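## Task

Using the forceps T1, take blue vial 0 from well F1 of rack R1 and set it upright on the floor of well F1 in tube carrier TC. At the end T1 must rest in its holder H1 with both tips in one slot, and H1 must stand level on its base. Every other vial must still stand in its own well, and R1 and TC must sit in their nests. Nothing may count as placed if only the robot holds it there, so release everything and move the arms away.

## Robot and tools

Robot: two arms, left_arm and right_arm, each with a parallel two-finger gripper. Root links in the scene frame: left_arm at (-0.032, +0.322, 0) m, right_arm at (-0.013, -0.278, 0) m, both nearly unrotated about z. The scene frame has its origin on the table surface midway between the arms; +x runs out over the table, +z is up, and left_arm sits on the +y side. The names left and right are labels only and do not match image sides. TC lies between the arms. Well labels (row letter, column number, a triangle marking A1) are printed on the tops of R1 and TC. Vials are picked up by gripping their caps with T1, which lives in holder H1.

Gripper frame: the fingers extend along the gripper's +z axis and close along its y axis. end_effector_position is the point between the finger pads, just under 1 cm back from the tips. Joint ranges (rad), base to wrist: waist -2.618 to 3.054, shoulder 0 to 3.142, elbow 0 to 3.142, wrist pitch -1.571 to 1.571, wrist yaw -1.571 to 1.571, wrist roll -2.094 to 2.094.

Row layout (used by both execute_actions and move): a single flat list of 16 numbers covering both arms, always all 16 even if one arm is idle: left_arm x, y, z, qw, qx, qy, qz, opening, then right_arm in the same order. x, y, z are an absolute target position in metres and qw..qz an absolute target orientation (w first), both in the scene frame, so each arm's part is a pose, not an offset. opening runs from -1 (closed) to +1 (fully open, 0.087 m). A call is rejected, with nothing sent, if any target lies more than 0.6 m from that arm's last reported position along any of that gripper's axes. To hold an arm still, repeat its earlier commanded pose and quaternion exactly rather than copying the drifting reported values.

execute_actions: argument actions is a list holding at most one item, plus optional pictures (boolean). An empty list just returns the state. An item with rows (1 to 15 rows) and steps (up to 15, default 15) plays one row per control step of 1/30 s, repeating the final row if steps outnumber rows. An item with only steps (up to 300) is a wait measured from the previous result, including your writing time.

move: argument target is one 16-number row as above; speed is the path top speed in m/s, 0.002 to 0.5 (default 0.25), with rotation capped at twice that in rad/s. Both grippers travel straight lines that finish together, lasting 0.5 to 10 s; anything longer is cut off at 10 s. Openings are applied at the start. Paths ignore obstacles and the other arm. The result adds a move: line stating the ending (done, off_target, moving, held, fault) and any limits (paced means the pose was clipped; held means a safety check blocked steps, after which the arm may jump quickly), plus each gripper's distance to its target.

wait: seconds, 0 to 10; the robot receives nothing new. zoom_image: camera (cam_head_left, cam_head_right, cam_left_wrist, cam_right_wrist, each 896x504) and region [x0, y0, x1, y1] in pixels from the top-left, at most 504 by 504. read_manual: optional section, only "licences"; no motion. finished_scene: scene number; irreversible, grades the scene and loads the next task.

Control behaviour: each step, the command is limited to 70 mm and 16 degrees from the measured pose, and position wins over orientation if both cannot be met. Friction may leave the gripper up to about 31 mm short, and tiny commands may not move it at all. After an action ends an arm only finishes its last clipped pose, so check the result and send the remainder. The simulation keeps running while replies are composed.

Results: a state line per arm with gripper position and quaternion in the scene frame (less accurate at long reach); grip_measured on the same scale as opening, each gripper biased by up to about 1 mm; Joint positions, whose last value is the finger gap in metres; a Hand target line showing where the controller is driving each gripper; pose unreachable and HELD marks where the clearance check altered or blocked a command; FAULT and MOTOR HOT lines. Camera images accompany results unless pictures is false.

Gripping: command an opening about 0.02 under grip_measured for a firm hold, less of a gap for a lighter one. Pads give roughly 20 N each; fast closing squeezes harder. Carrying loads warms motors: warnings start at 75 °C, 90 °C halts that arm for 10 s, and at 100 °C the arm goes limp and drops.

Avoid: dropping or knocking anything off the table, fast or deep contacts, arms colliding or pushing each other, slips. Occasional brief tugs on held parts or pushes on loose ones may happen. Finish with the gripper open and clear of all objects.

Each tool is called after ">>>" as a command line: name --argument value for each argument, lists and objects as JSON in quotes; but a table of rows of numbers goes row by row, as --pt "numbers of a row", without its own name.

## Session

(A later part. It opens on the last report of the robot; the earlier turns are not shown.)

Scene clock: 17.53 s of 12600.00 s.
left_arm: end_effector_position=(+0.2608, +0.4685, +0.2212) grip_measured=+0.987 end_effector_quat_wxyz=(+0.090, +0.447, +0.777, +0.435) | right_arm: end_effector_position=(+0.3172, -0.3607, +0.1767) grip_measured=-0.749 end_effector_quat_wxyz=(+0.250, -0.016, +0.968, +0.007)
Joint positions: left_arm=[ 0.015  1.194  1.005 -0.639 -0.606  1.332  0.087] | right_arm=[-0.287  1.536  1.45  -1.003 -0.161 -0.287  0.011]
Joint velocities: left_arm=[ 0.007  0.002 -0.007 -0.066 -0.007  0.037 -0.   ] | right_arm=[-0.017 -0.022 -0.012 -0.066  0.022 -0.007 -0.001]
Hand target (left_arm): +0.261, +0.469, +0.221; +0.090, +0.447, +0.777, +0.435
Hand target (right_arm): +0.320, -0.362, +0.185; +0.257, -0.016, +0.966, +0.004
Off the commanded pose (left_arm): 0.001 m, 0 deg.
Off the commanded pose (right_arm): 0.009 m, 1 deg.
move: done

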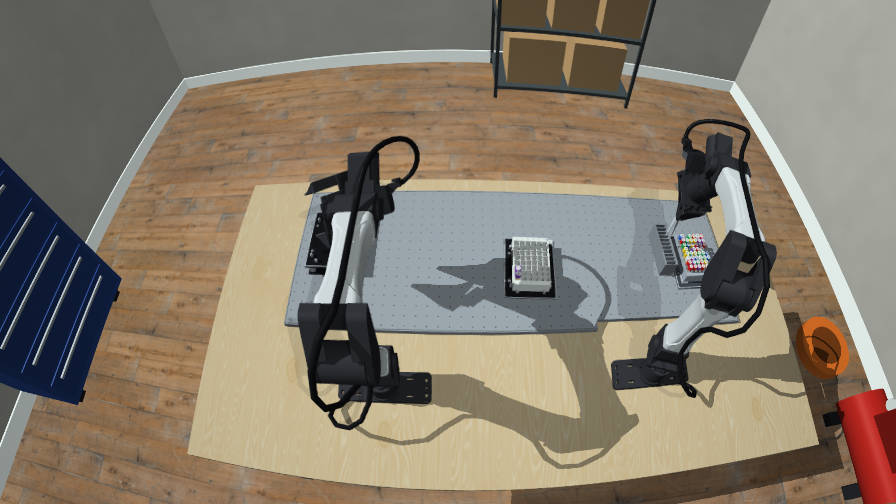

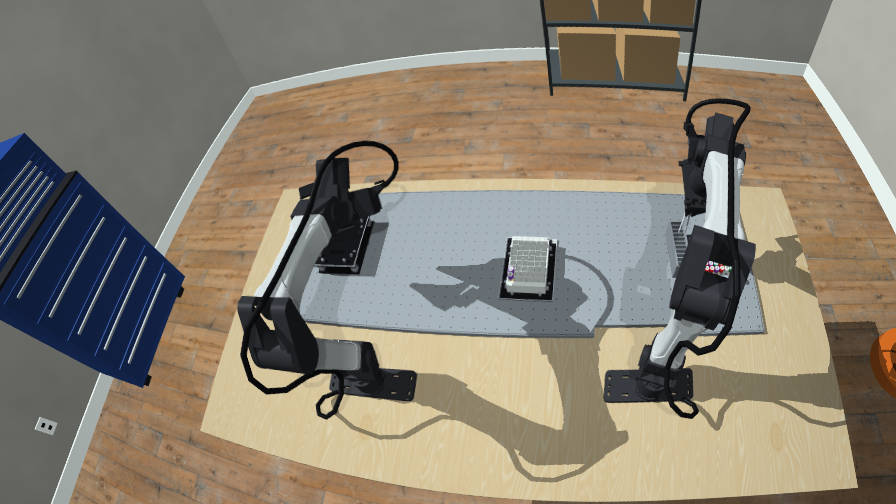

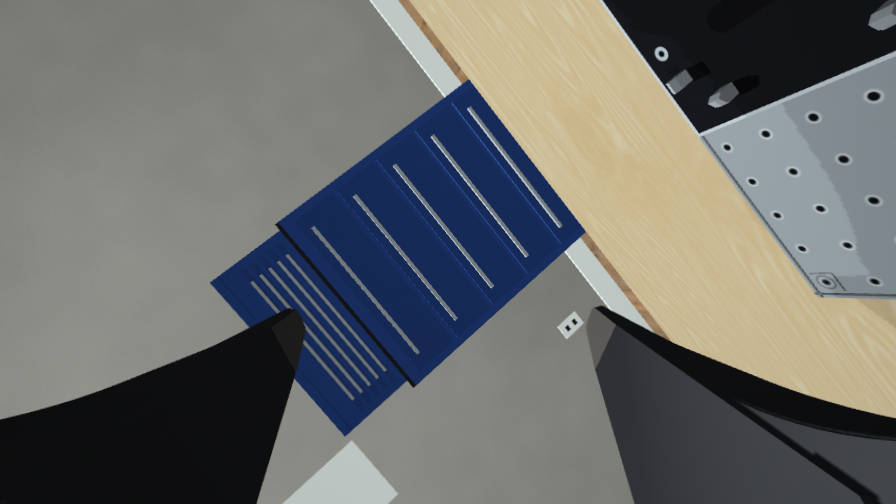

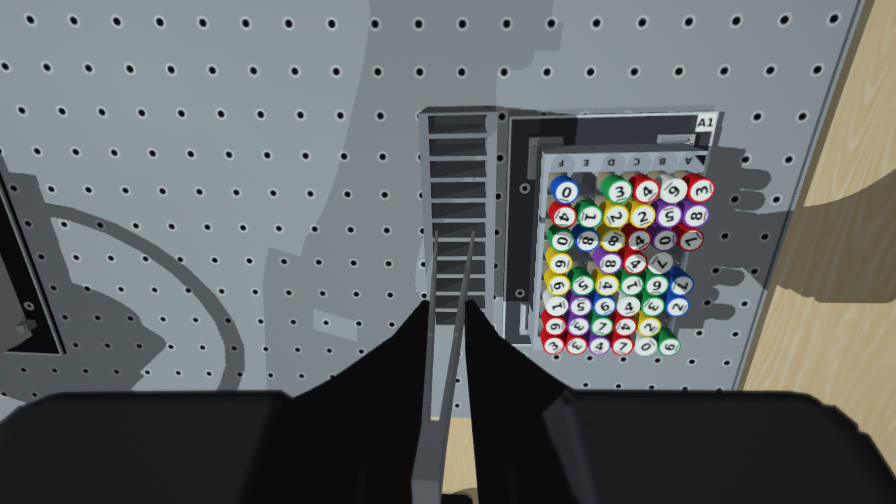

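>>> move --target '[0.261,0.469,0.221,0.09,0.447,0.777,0.435,1,0.332,-0.417,0.18,0.254,0.084,0.963,-0.022,-0.75]' --speed 0.06

>>> move --target '[0.261,0.469,0.221,0.09,0.447,0.777,0.435,1,0.332,-0.417,0.155,0.254,0.084,0.963,-0.022,-0.75]' --speed 0.02

>>> zoom_image --camera "cam_right_wrist" --region '[380,160,520,300]'

Scene clock: 21.00 s of 12600.00 s.
left_arm: end_effector_position=(+0.2608, +0.4685, +0.2212) grip_measured=+0.987 end_effector_quat_wxyz=(+0.090, +0.447, +0.777, +0.435) | right_arm: end_effector_position=(+0.3259, -0.4083, +0.1746) grip_measured=-0.749 end_effector_quat_wxyz=(+0.243, +0.074, +0.967, -0.014)
Joint positions: left_arm=[ 0.015  1.194  1.005 -0.639 -0.606  1.332  0.087] | right_arm=[-0.397  1.629  1.539 -1.004 -0.127 -0.22   0.011]
Joint velocities: left_arm=[ 0.002 -0.012 -0.007 -0.007 -0.051 -0.022  0.002] | right_arm=[ 0.022 -0.002  0.002  0.051  0.022  0.037 -0.001]
Hand target (left_arm): +0.261, +0.469, +0.221; +0.090, +0.447, +0.777, +0.435
Hand target (right_arm): +0.332, -0.417, +0.180; +0.253, +0.084, +0.964, -0.023
Off the commanded pose (left_arm): 0.001 m, 0 deg.
Off the commanded pose (right_arm): 0.012 m, 2 deg.
move: off_target (right_arm)

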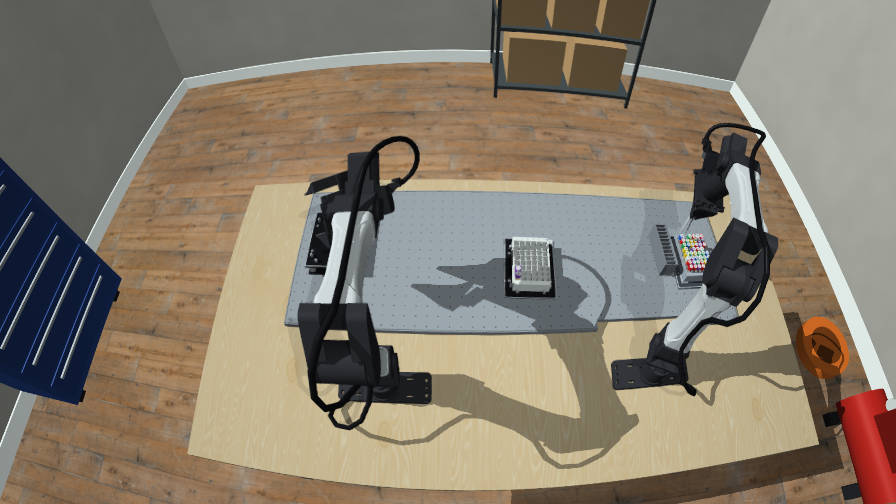

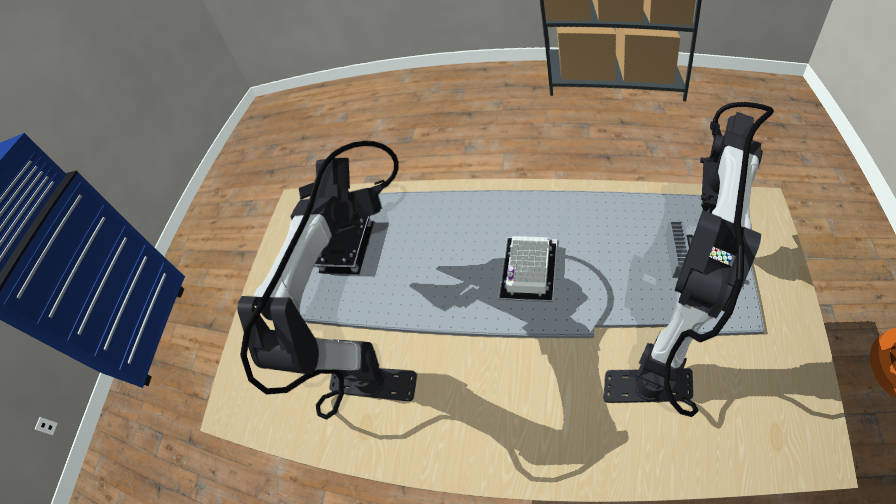

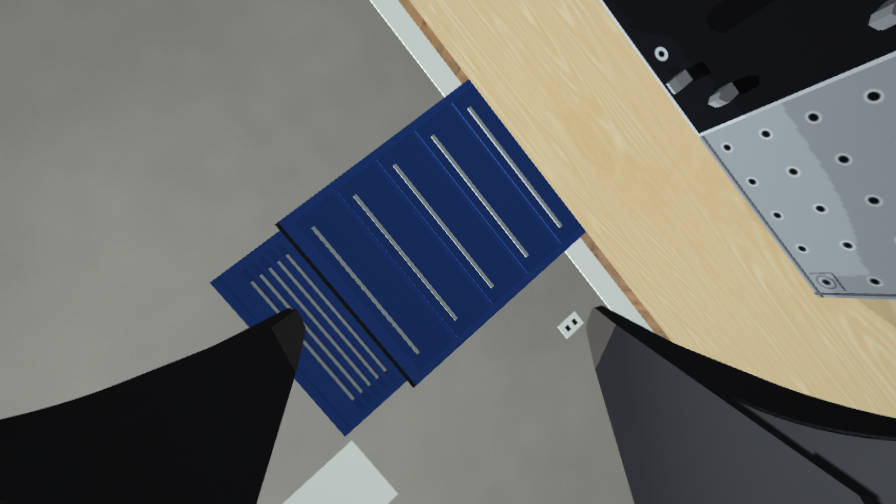

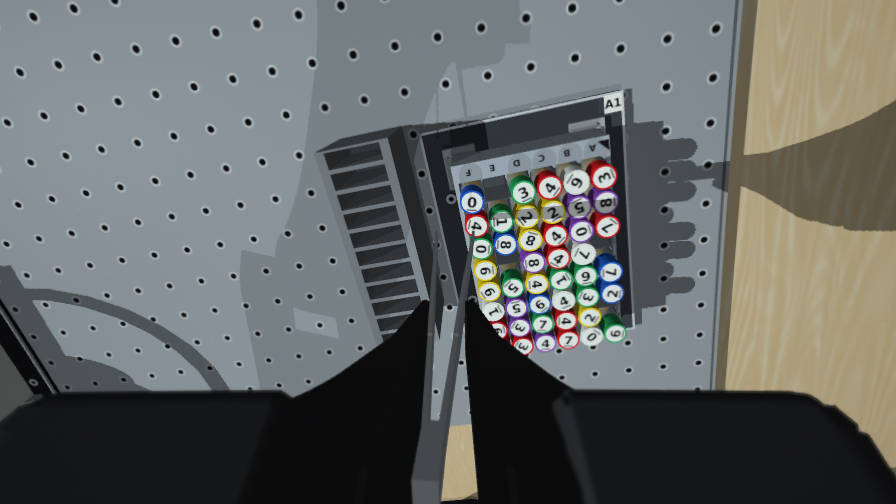

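Scene clock: 22.37 s of 12600.00 s.
left_arm: end_effector_position=(+0.2608, +0.4685, +0.2212) grip_measured=+0.987 end_effector_quat_wxyz=(+0.090, +0.447, +0.777, +0.435) | right_arm: end_effector_position=(+0.3334, -0.4115, +0.1612) grip_measured=-0.749 end_effector_quat_wxyz=(+0.255, +0.074, +0.964, -0.018)
Joint positions: left_arm=[ 0.015  1.194  1.005 -0.639 -0.606  1.332  0.087] | right_arm=[-0.397  1.629  1.477 -0.916 -0.127 -0.218  0.011]
Joint velocities: left_arm=[-0.012  0.002  0.002  0.007 -0.022 -0.037 -0.   ] | right_arm=[-0.017 -0.002 -0.007 -0.022  0.037 -0.007 -0.001]
Hand target (left_arm): +0.261, +0.469, +0.221; +0.090, +0.447, +0.777, +0.435
Hand target (right_arm): +0.332, -0.417, +0.155; +0.254, +0.084, +0.963, -0.022
Off the commanded pose (left_arm): 0.001 m, 0 deg.
Off the commanded pose (right_arm): 0.008 m, 1 deg.
move: done

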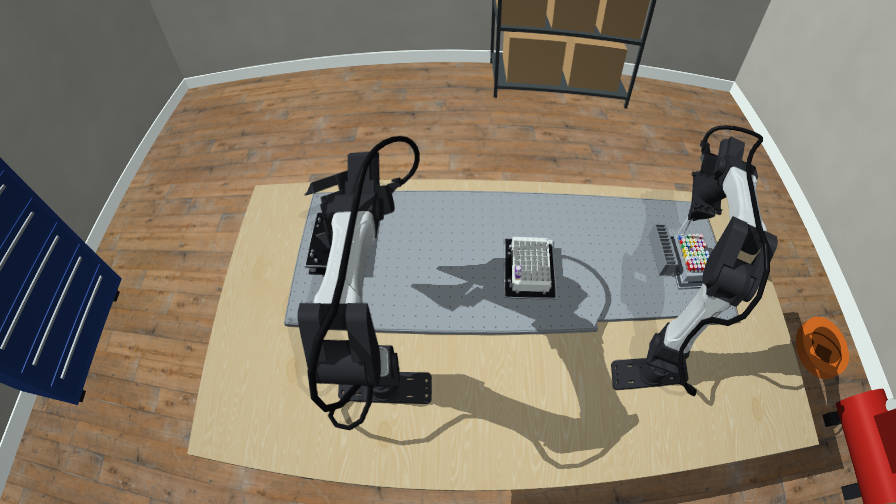

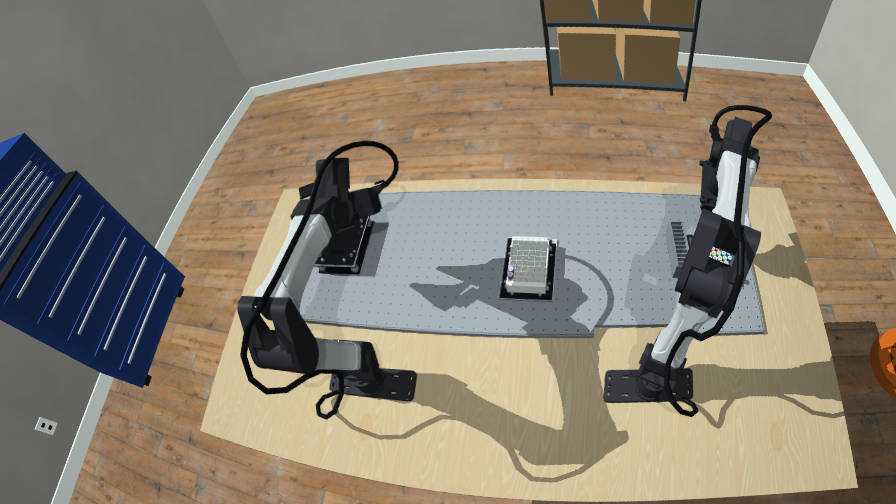

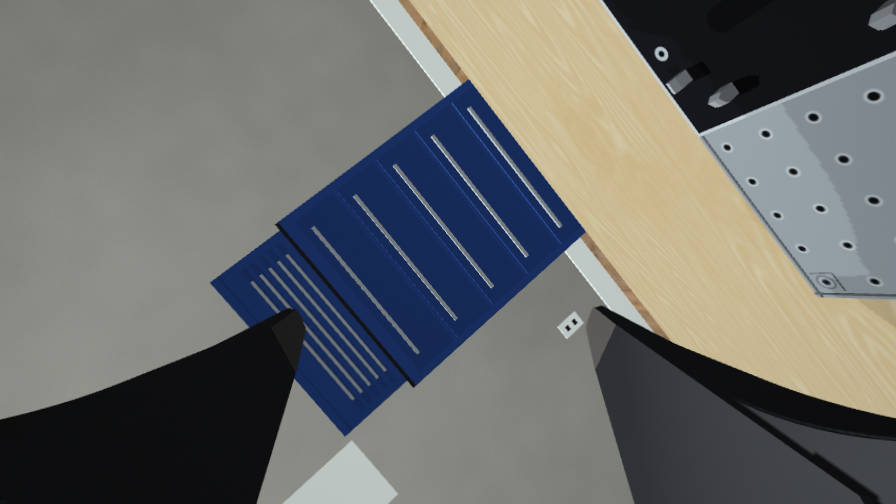

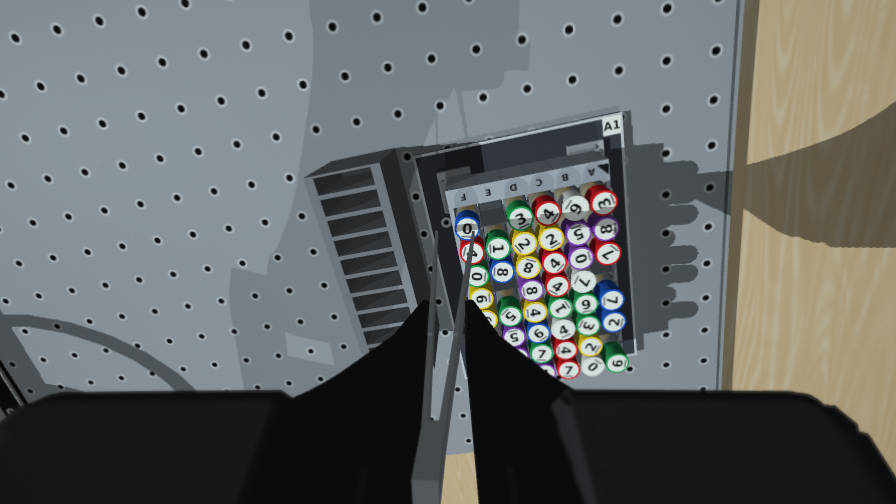

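Region (380, 160, 520, 300) of cam_right_wrist's 896x504 image, scaled by 3.600, with more detail than that image has.

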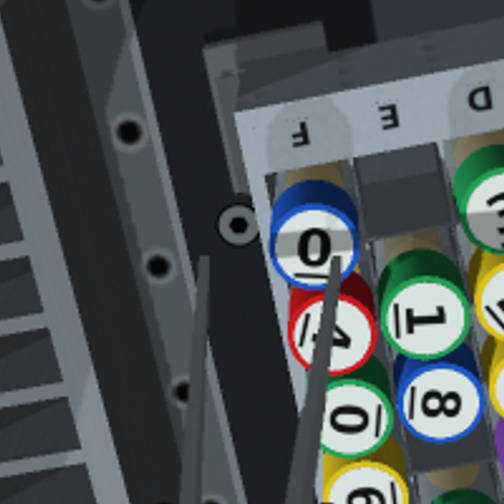

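>>> move --target '[0.261,0.469,0.221,0.09,0.447,0.777,0.435,1,0.3295,-0.4215,0.161,0.255,0.088,0.963,-0.022,-0.75]' --speed 0.01

>>> zoom_image --camera "cam_right_wrist" --region '[380,160,520,300]'

Scene clock: 25.03 s of 12600.00 s.
left_arm: end_effector_position=(+0.2608, +0.4685, +0.2212) grip_measured=+0.987 end_effector_quat_wxyz=(+0.090, +0.447, +0.777, +0.435) | right_arm: end_effector_position=(+0.3319, -0.4176, +0.1615) grip_measured=-0.749 end_effector_quat_wxyz=(+0.256, +0.082, +0.963, -0.020)
Joint positions: left_arm=[ 0.015  1.194  1.005 -0.639 -0.606  1.332  0.087] | right_arm=[-0.413  1.629  1.477 -0.913 -0.127 -0.218  0.011]
Joint velocities: left_arm=[-0.002 -0.007  0.012 -0.095  0.007 -0.022 -0.   ] | right_arm=[ 0.002  0.002 -0.012 -0.051 -0.022 -0.007 -0.   ]
Hand target (left_arm): +0.261, +0.469, +0.221; +0.090, +0.447, +0.777, +0.435
Hand target (right_arm): +0.330, -0.422, +0.161; +0.255, +0.088, +0.963, -0.022
Off the commanded pose (left_arm): 0.001 m, 0 deg.
Off the commanded pose (right_arm): 0.005 m, 1 deg.
move: done

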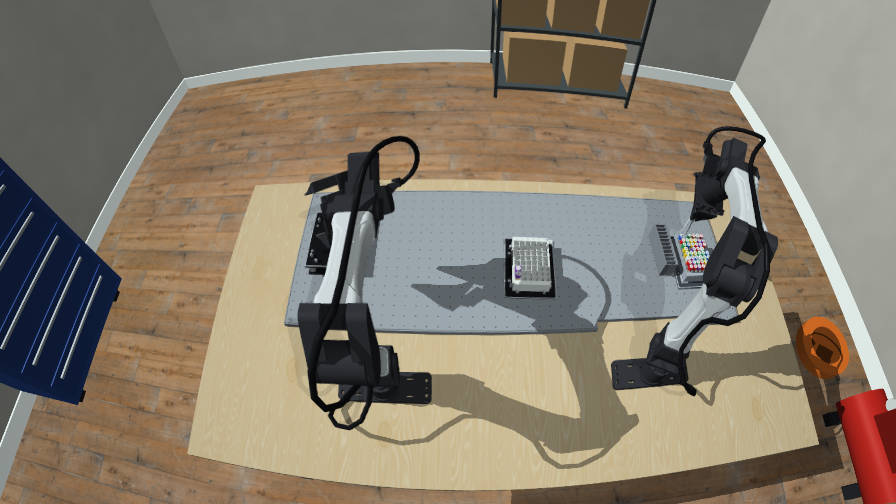

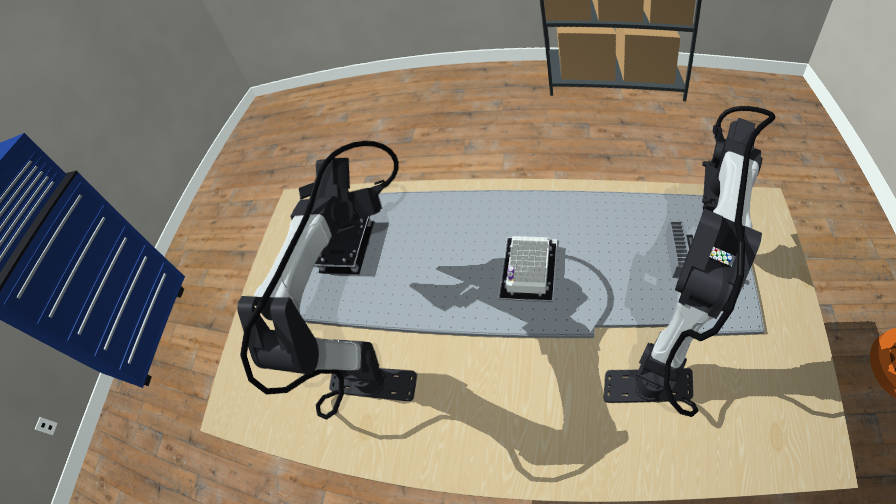

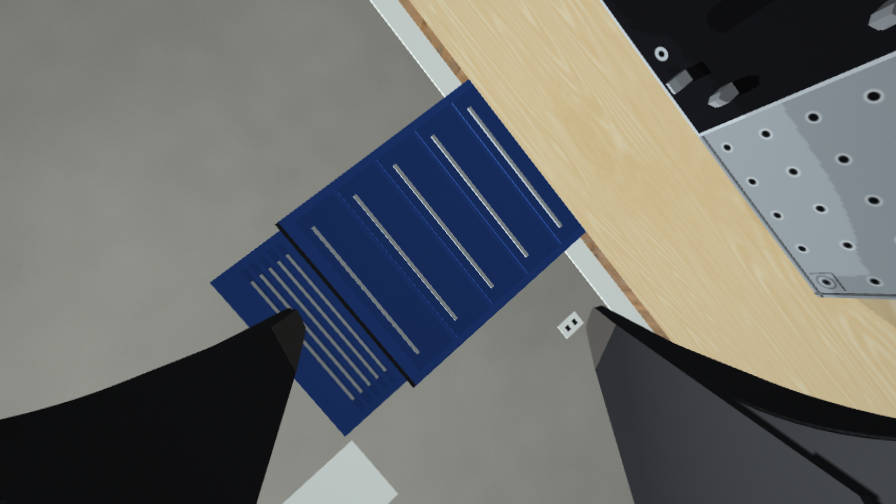

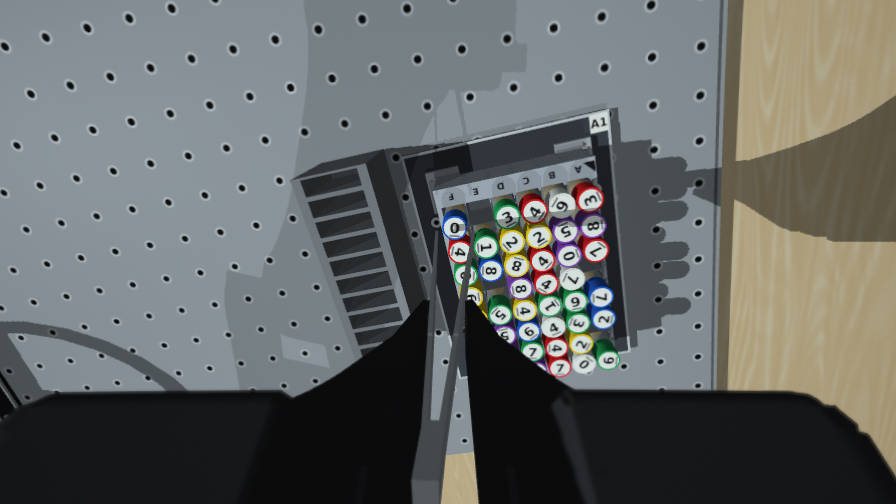

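Region (380, 160, 520, 300) of cam_right_wrist's 896x504 image, scaled by 3.600, with more detail than that image has.

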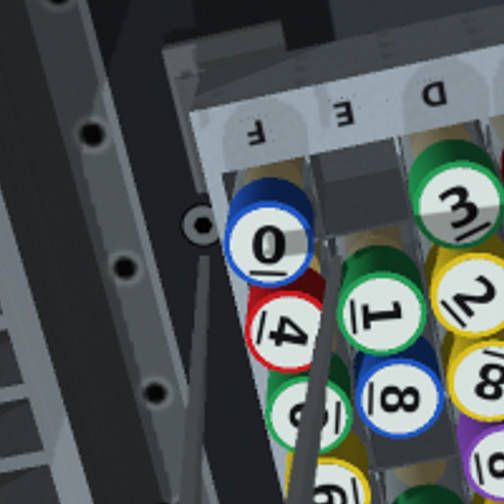

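>>> move --target '[0.261,0.469,0.221,0.09,0.447,0.777,0.435,1,0.3315,-0.4175,0.138,0.256,0.082,0.963,-0.02,-0.75]' --speed 0.012

>>> zoom_image --camera "cam_right_wrist" --region '[380,160,520,300]'

>>> zoom_image --camera "cam_head_left" --region '[660,210,720,270]'

Scene clock: 28.00 s of 12600.00 s.
left_arm: end_effector_position=(+0.2608, +0.4685, +0.2212) grip_measured=+0.987 end_effector_quat_wxyz=(+0.090, +0.447, +0.777, +0.435) | right_arm: end_effector_position=(+0.3317, -0.4175, +0.1424) grip_measured=-0.749 end_effector_quat_wxyz=(+0.254, +0.082, +0.963, -0.019)
Joint positions: left_arm=[ 0.015  1.194  1.005 -0.639 -0.606  1.332  0.087] | right_arm=[-0.413  1.629  1.403 -0.844 -0.127 -0.218  0.011]
Joint velocities: left_arm=[ 0.017 -0.002  0.007  0.037  0.051 -0.081  0.   ] | right_arm=[-0.022 -0.017  0.007  0.007 -0.007 -0.066  0.   ]
Hand target (left_arm): +0.261, +0.469, +0.221; +0.090, +0.447, +0.777, +0.435
Hand target (right_arm): +0.332, -0.418, +0.138; +0.256, +0.082, +0.963, -0.020
Off the commanded pose (left_arm): 0.001 m, 0 deg.
Off the commanded pose (right_arm): 0.004 m, 0 deg.
move: done

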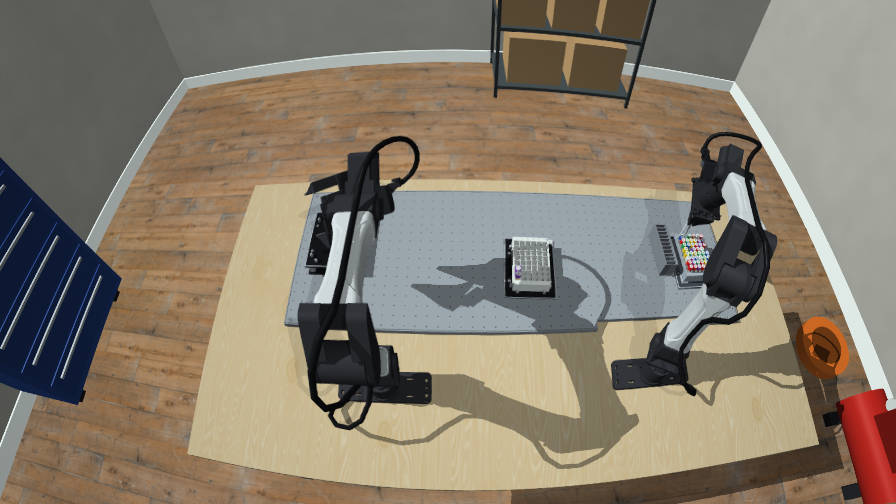

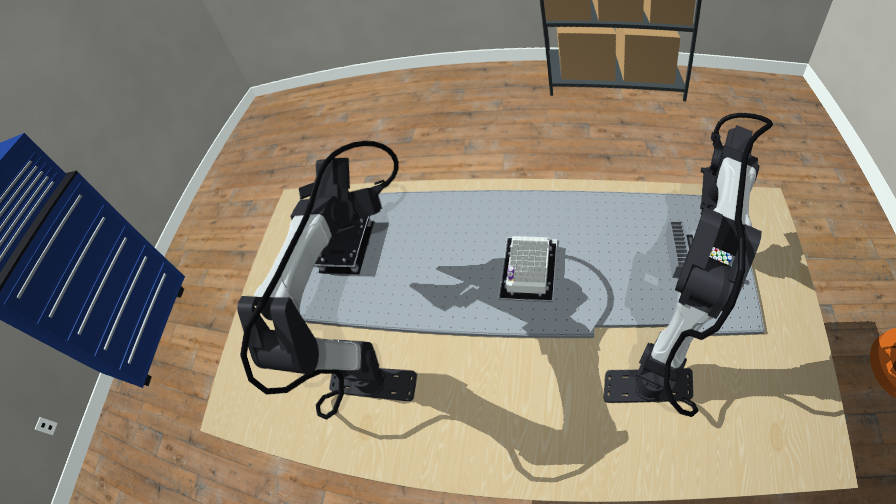

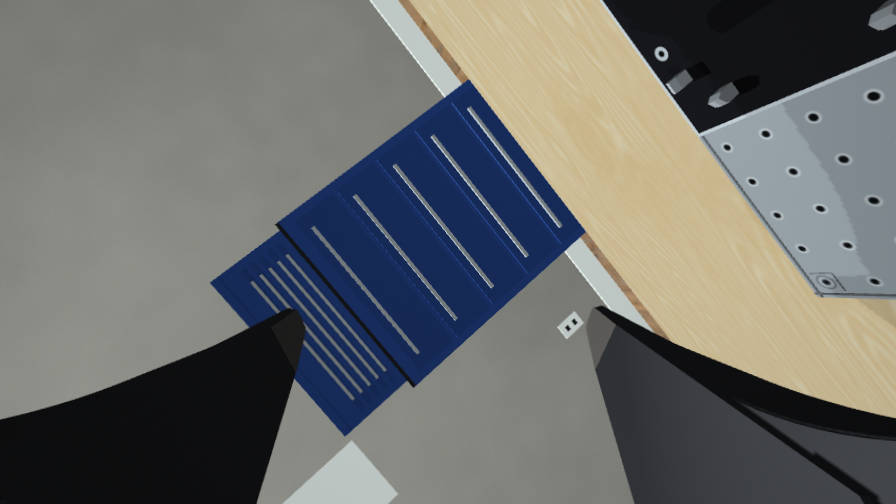

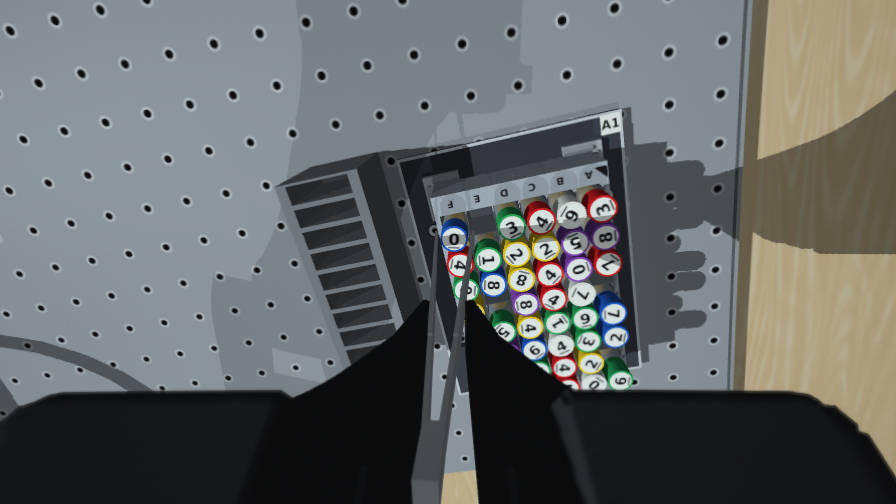

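Region (380, 160, 520, 300) of cam_right_wrist's 896x504 image, scaled by 3.600, with more detail than that image has.

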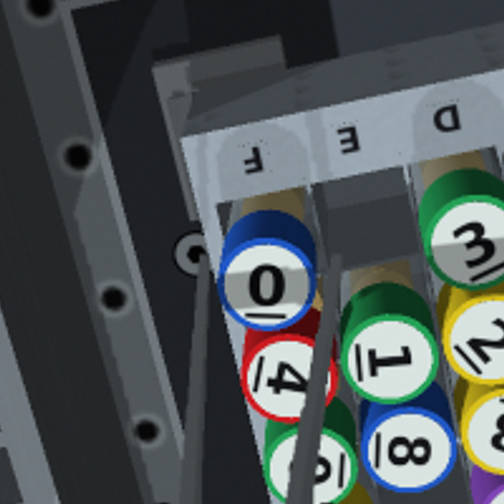

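Region (660, 210, 720, 270) of cam_head_left's 896x504 image, scaled by 8.400, with more detail than that image has.

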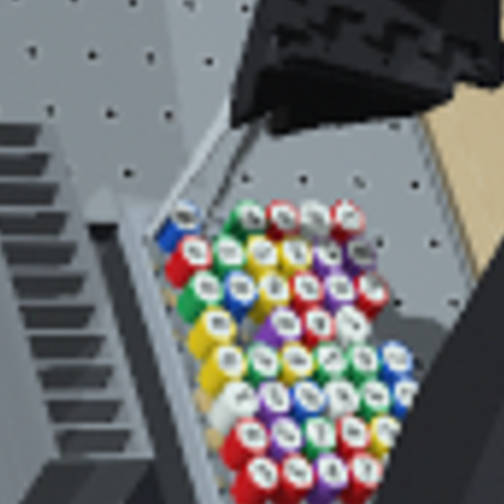

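Good; grip and lift.

>>> move --target '[0.261,0.469,0.221,0.09,0.447,0.777,0.435,1,0.3317,-0.4175,0.1424,0.254,0.082,0.963,-0.019,-0.79]' --speed 0.012

>>> move --target '[0.261,0.469,0.221,0.09,0.447,0.777,0.435,1,0.3317,-0.4175,0.1424,0.254,0.082,0.963,-0.019,-0.825]' --speed 0.012

>>> move --target '[0.261,0.469,0.221,0.09,0.447,0.777,0.435,1,0.334,-0.4185,0.22,0.258,0.082,0.963,-0.019,-0.825]' --speed 0.025

Scene clock: 29.97 s of 12600.00 s.
left_arm: end_effector_position=(+0.2608, +0.4685, +0.2212) grip_measured=+0.987 end_effector_quat_wxyz=(+0.090, +0.447, +0.777, +0.435) | right_arm: end_effector_position=(+0.3322, -0.4178, +0.1426) grip_measured=-0.789 end_effector_quat_wxyz=(+0.255, +0.082, +0.963, -0.020)
Joint positions: left_arm=[ 0.015  1.194  1.005 -0.639 -0.606  1.332  0.087] | right_arm=[-0.413  1.629  1.403 -0.841 -0.127 -0.218  0.009]
Joint velocities: left_arm=[-0.012 -0.002 -0.002 -0.11   0.022 -0.022  0.   ] | right_arm=[-0.002 -0.007 -0.007 -0.022 -0.051  0.051  0.   ]
Hand target (left_arm): +0.261, +0.469, +0.221; +0.090, +0.447, +0.777, +0.435
Hand target (right_arm): +0.332, -0.418, +0.142; +0.254, +0.082, +0.963, -0.019
Off the commanded pose (left_arm): 0.001 m, 0 deg.
Off the commanded pose (right_arm): 0.001 m, 0 deg.
move: done

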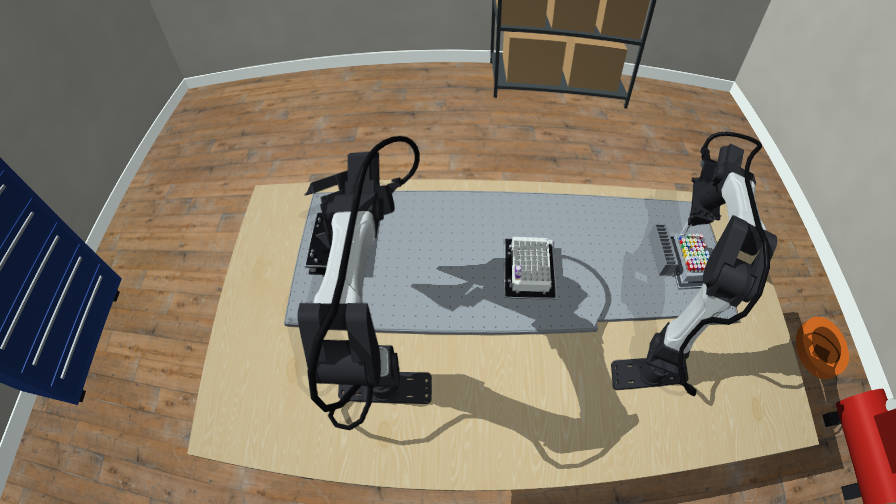

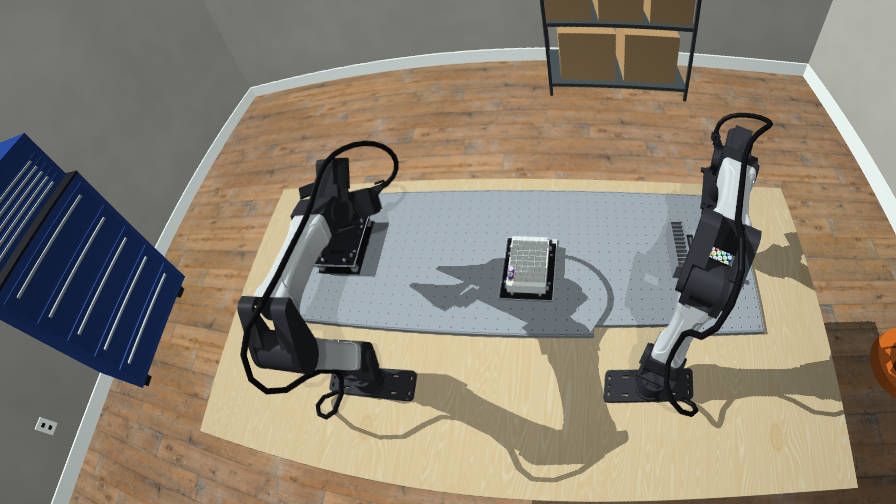

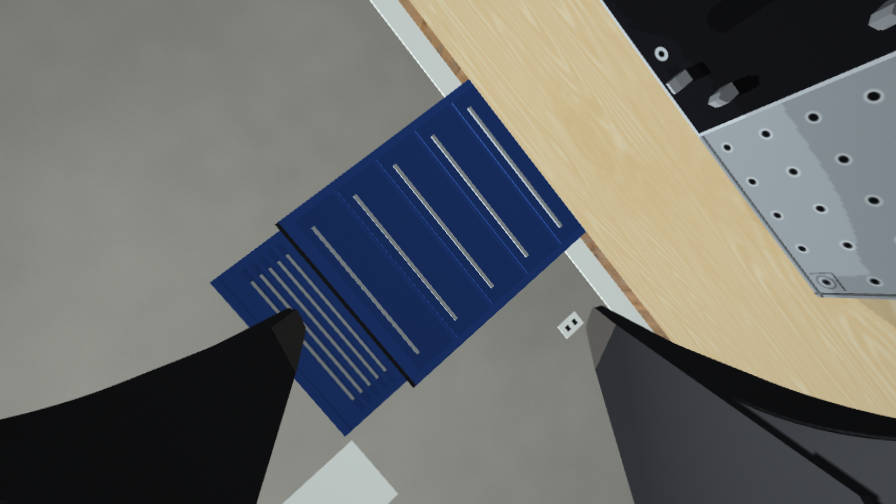

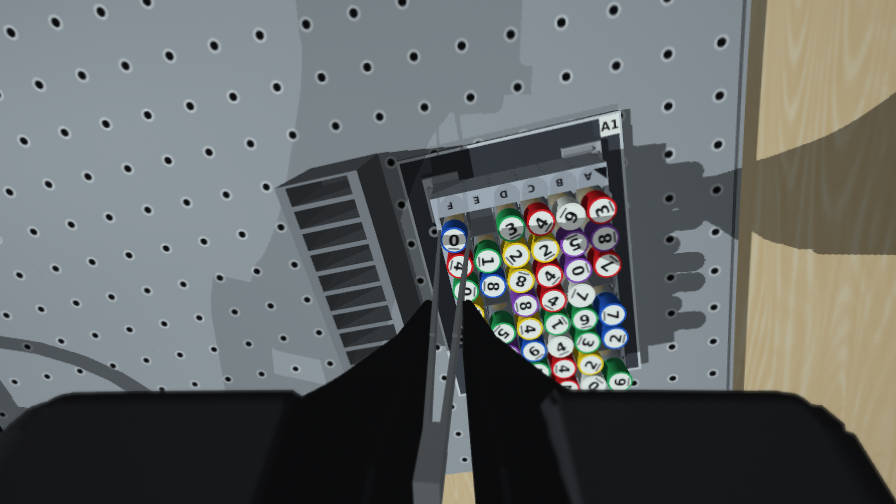

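Scene clock: 30.67 s of 12600.00 s.
left_arm: end_effector_position=(+0.2608, +0.4685, +0.2212) grip_measured=+0.987 end_effector_quat_wxyz=(+0.090, +0.447, +0.777, +0.435) | right_arm: end_effector_position=(+0.3322, -0.4178, +0.1426) grip_measured=-0.821 end_effector_quat_wxyz=(+0.255, +0.082, +0.963, -0.020)
Joint positions: left_arm=[ 0.015  1.194  1.005 -0.639 -0.606  1.332  0.087] | right_arm=[-0.413  1.629  1.403 -0.841 -0.127 -0.218  0.008]
Joint velocities: left_arm=[-0.002  0.002  0.007  0.007  0.051 -0.051 -0.001] | right_arm=[-0.012 -0.002 -0.002 -0.007 -0.051  0.007 -0.   ]
Hand target (left_arm): +0.261, +0.469, +0.221; +0.090, +0.447, +0.777, +0.435
Hand target (right_arm): +0.332, -0.418, +0.142; +0.254, +0.082, +0.963, -0.019
Off the commanded pose (left_arm): 0.001 m, 0 deg.
Off the commanded pose (right_arm): 0.001 m, 0 deg.
move: done

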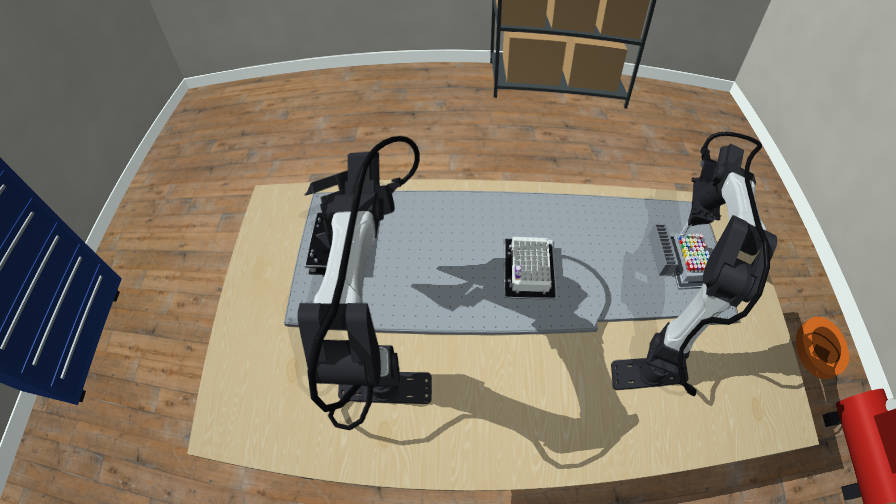

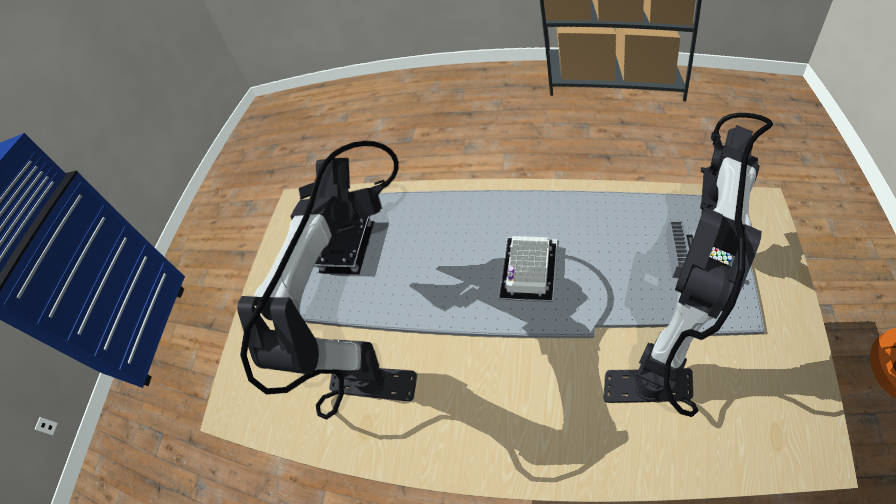

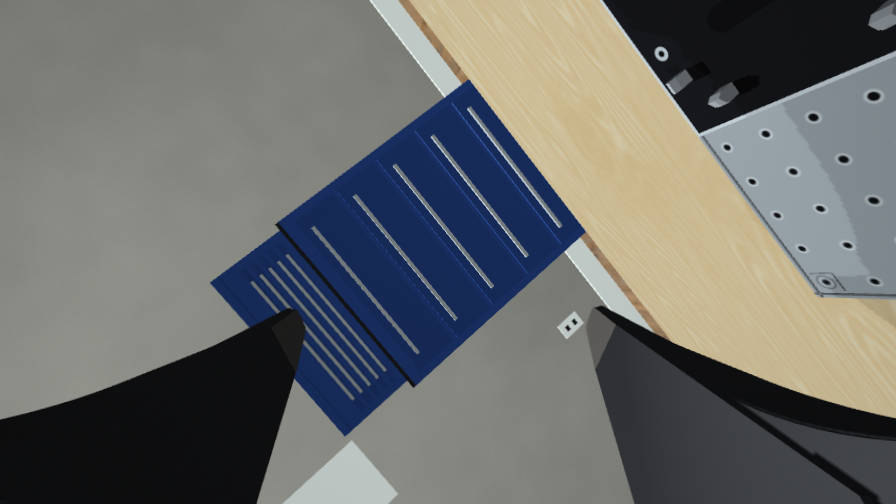

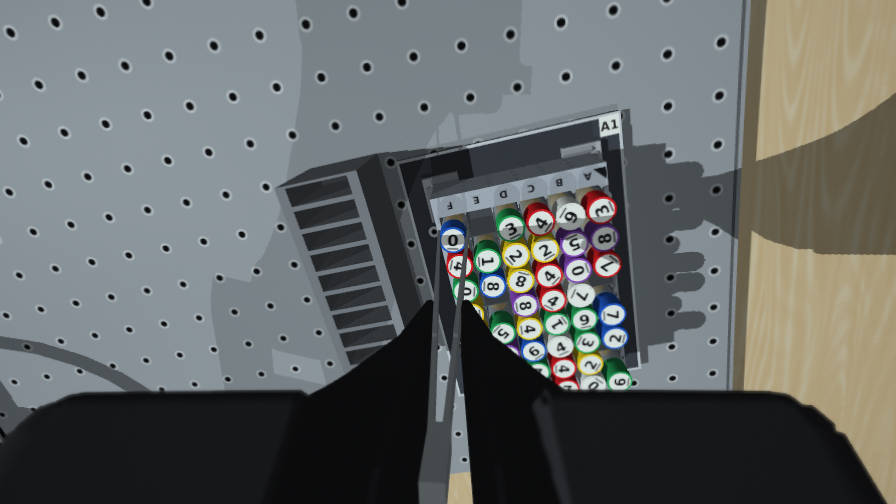

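Scene clock: 34.03 s of 12600.00 s.
left_arm: end_effector_position=(+0.2608, +0.4685, +0.2212) grip_measured=+0.987 end_effector_quat_wxyz=(+0.090, +0.447, +0.777, +0.435) | right_arm: end_effector_position=(+0.3304, -0.4169, +0.2168) grip_measured=-0.821 end_effector_quat_wxyz=(+0.258, +0.082, +0.963, -0.021)
Joint positions: left_arm=[ 0.015  1.194  1.005 -0.639 -0.606  1.332  0.087] | right_arm=[-0.413  1.664  1.738 -1.136 -0.127 -0.218  0.008]
Joint velocities: left_arm=[-0.007  0.002 -0.017  0.007 -0.066 -0.037 -0.   ] | right_arm=[-0.017  0.012  0.012 -0.037  0.037 -0.066 -0.   ]
Hand target (left_arm): +0.261, +0.469, +0.221; +0.090, +0.447, +0.777, +0.435
Hand target (right_arm): +0.333, -0.418, +0.220; +0.258, +0.082, +0.962, -0.019
Off the commanded pose (left_arm): 0.001 m, 0 deg.
Off the commanded pose (right_arm): 0.005 m, 0 deg.
move: done

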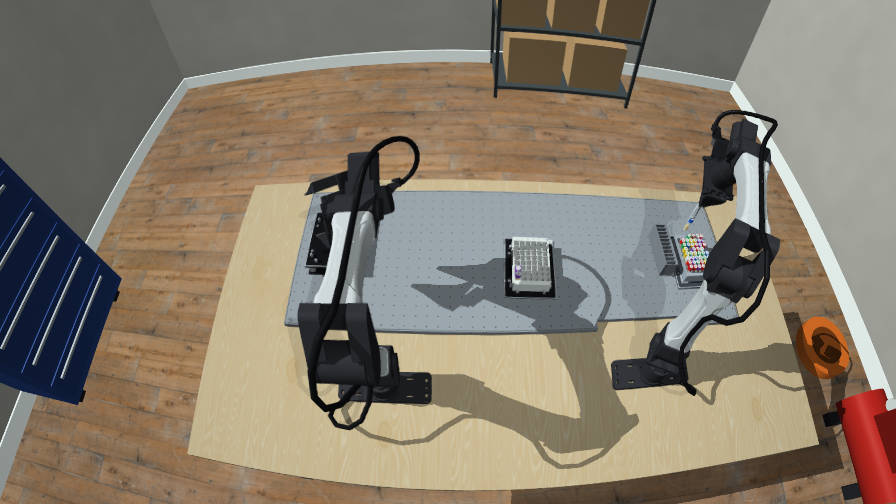

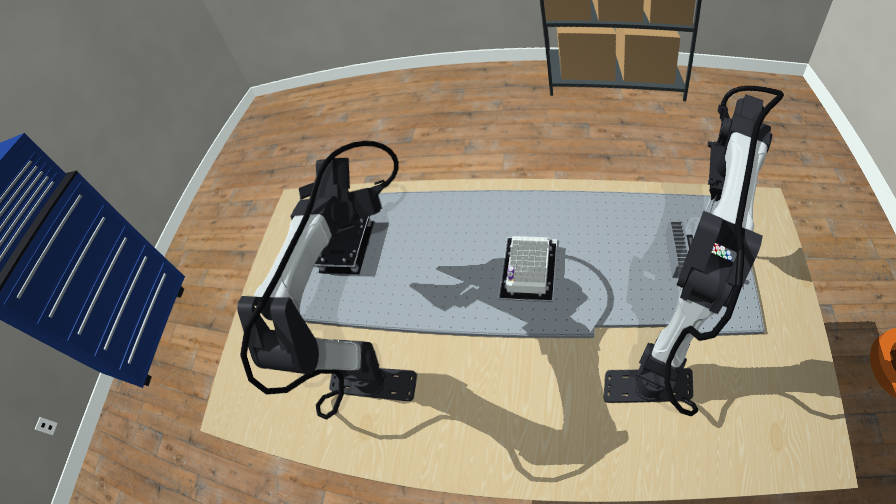

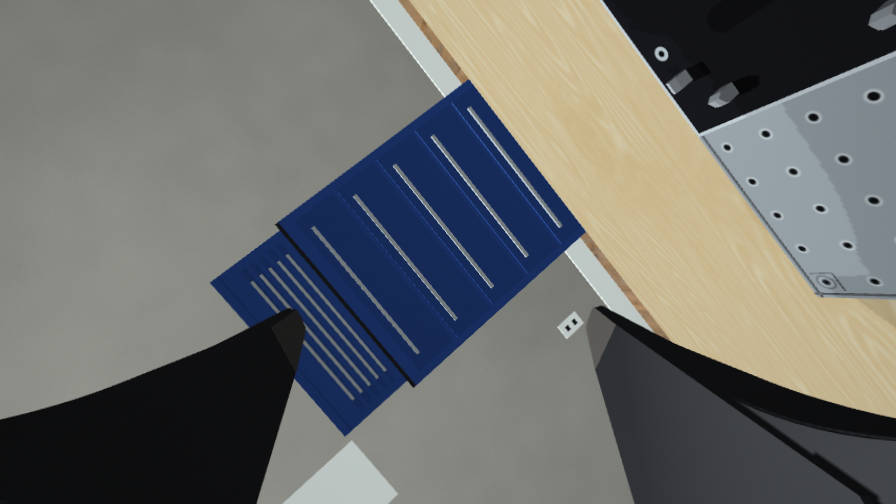

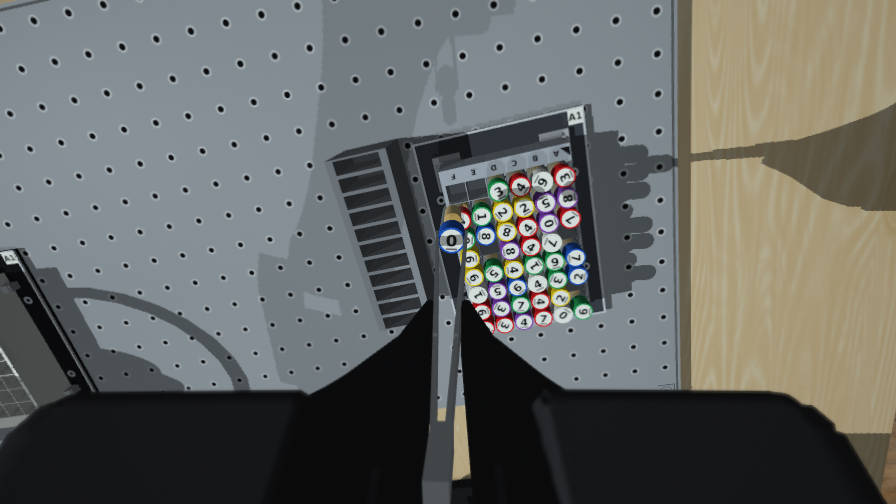

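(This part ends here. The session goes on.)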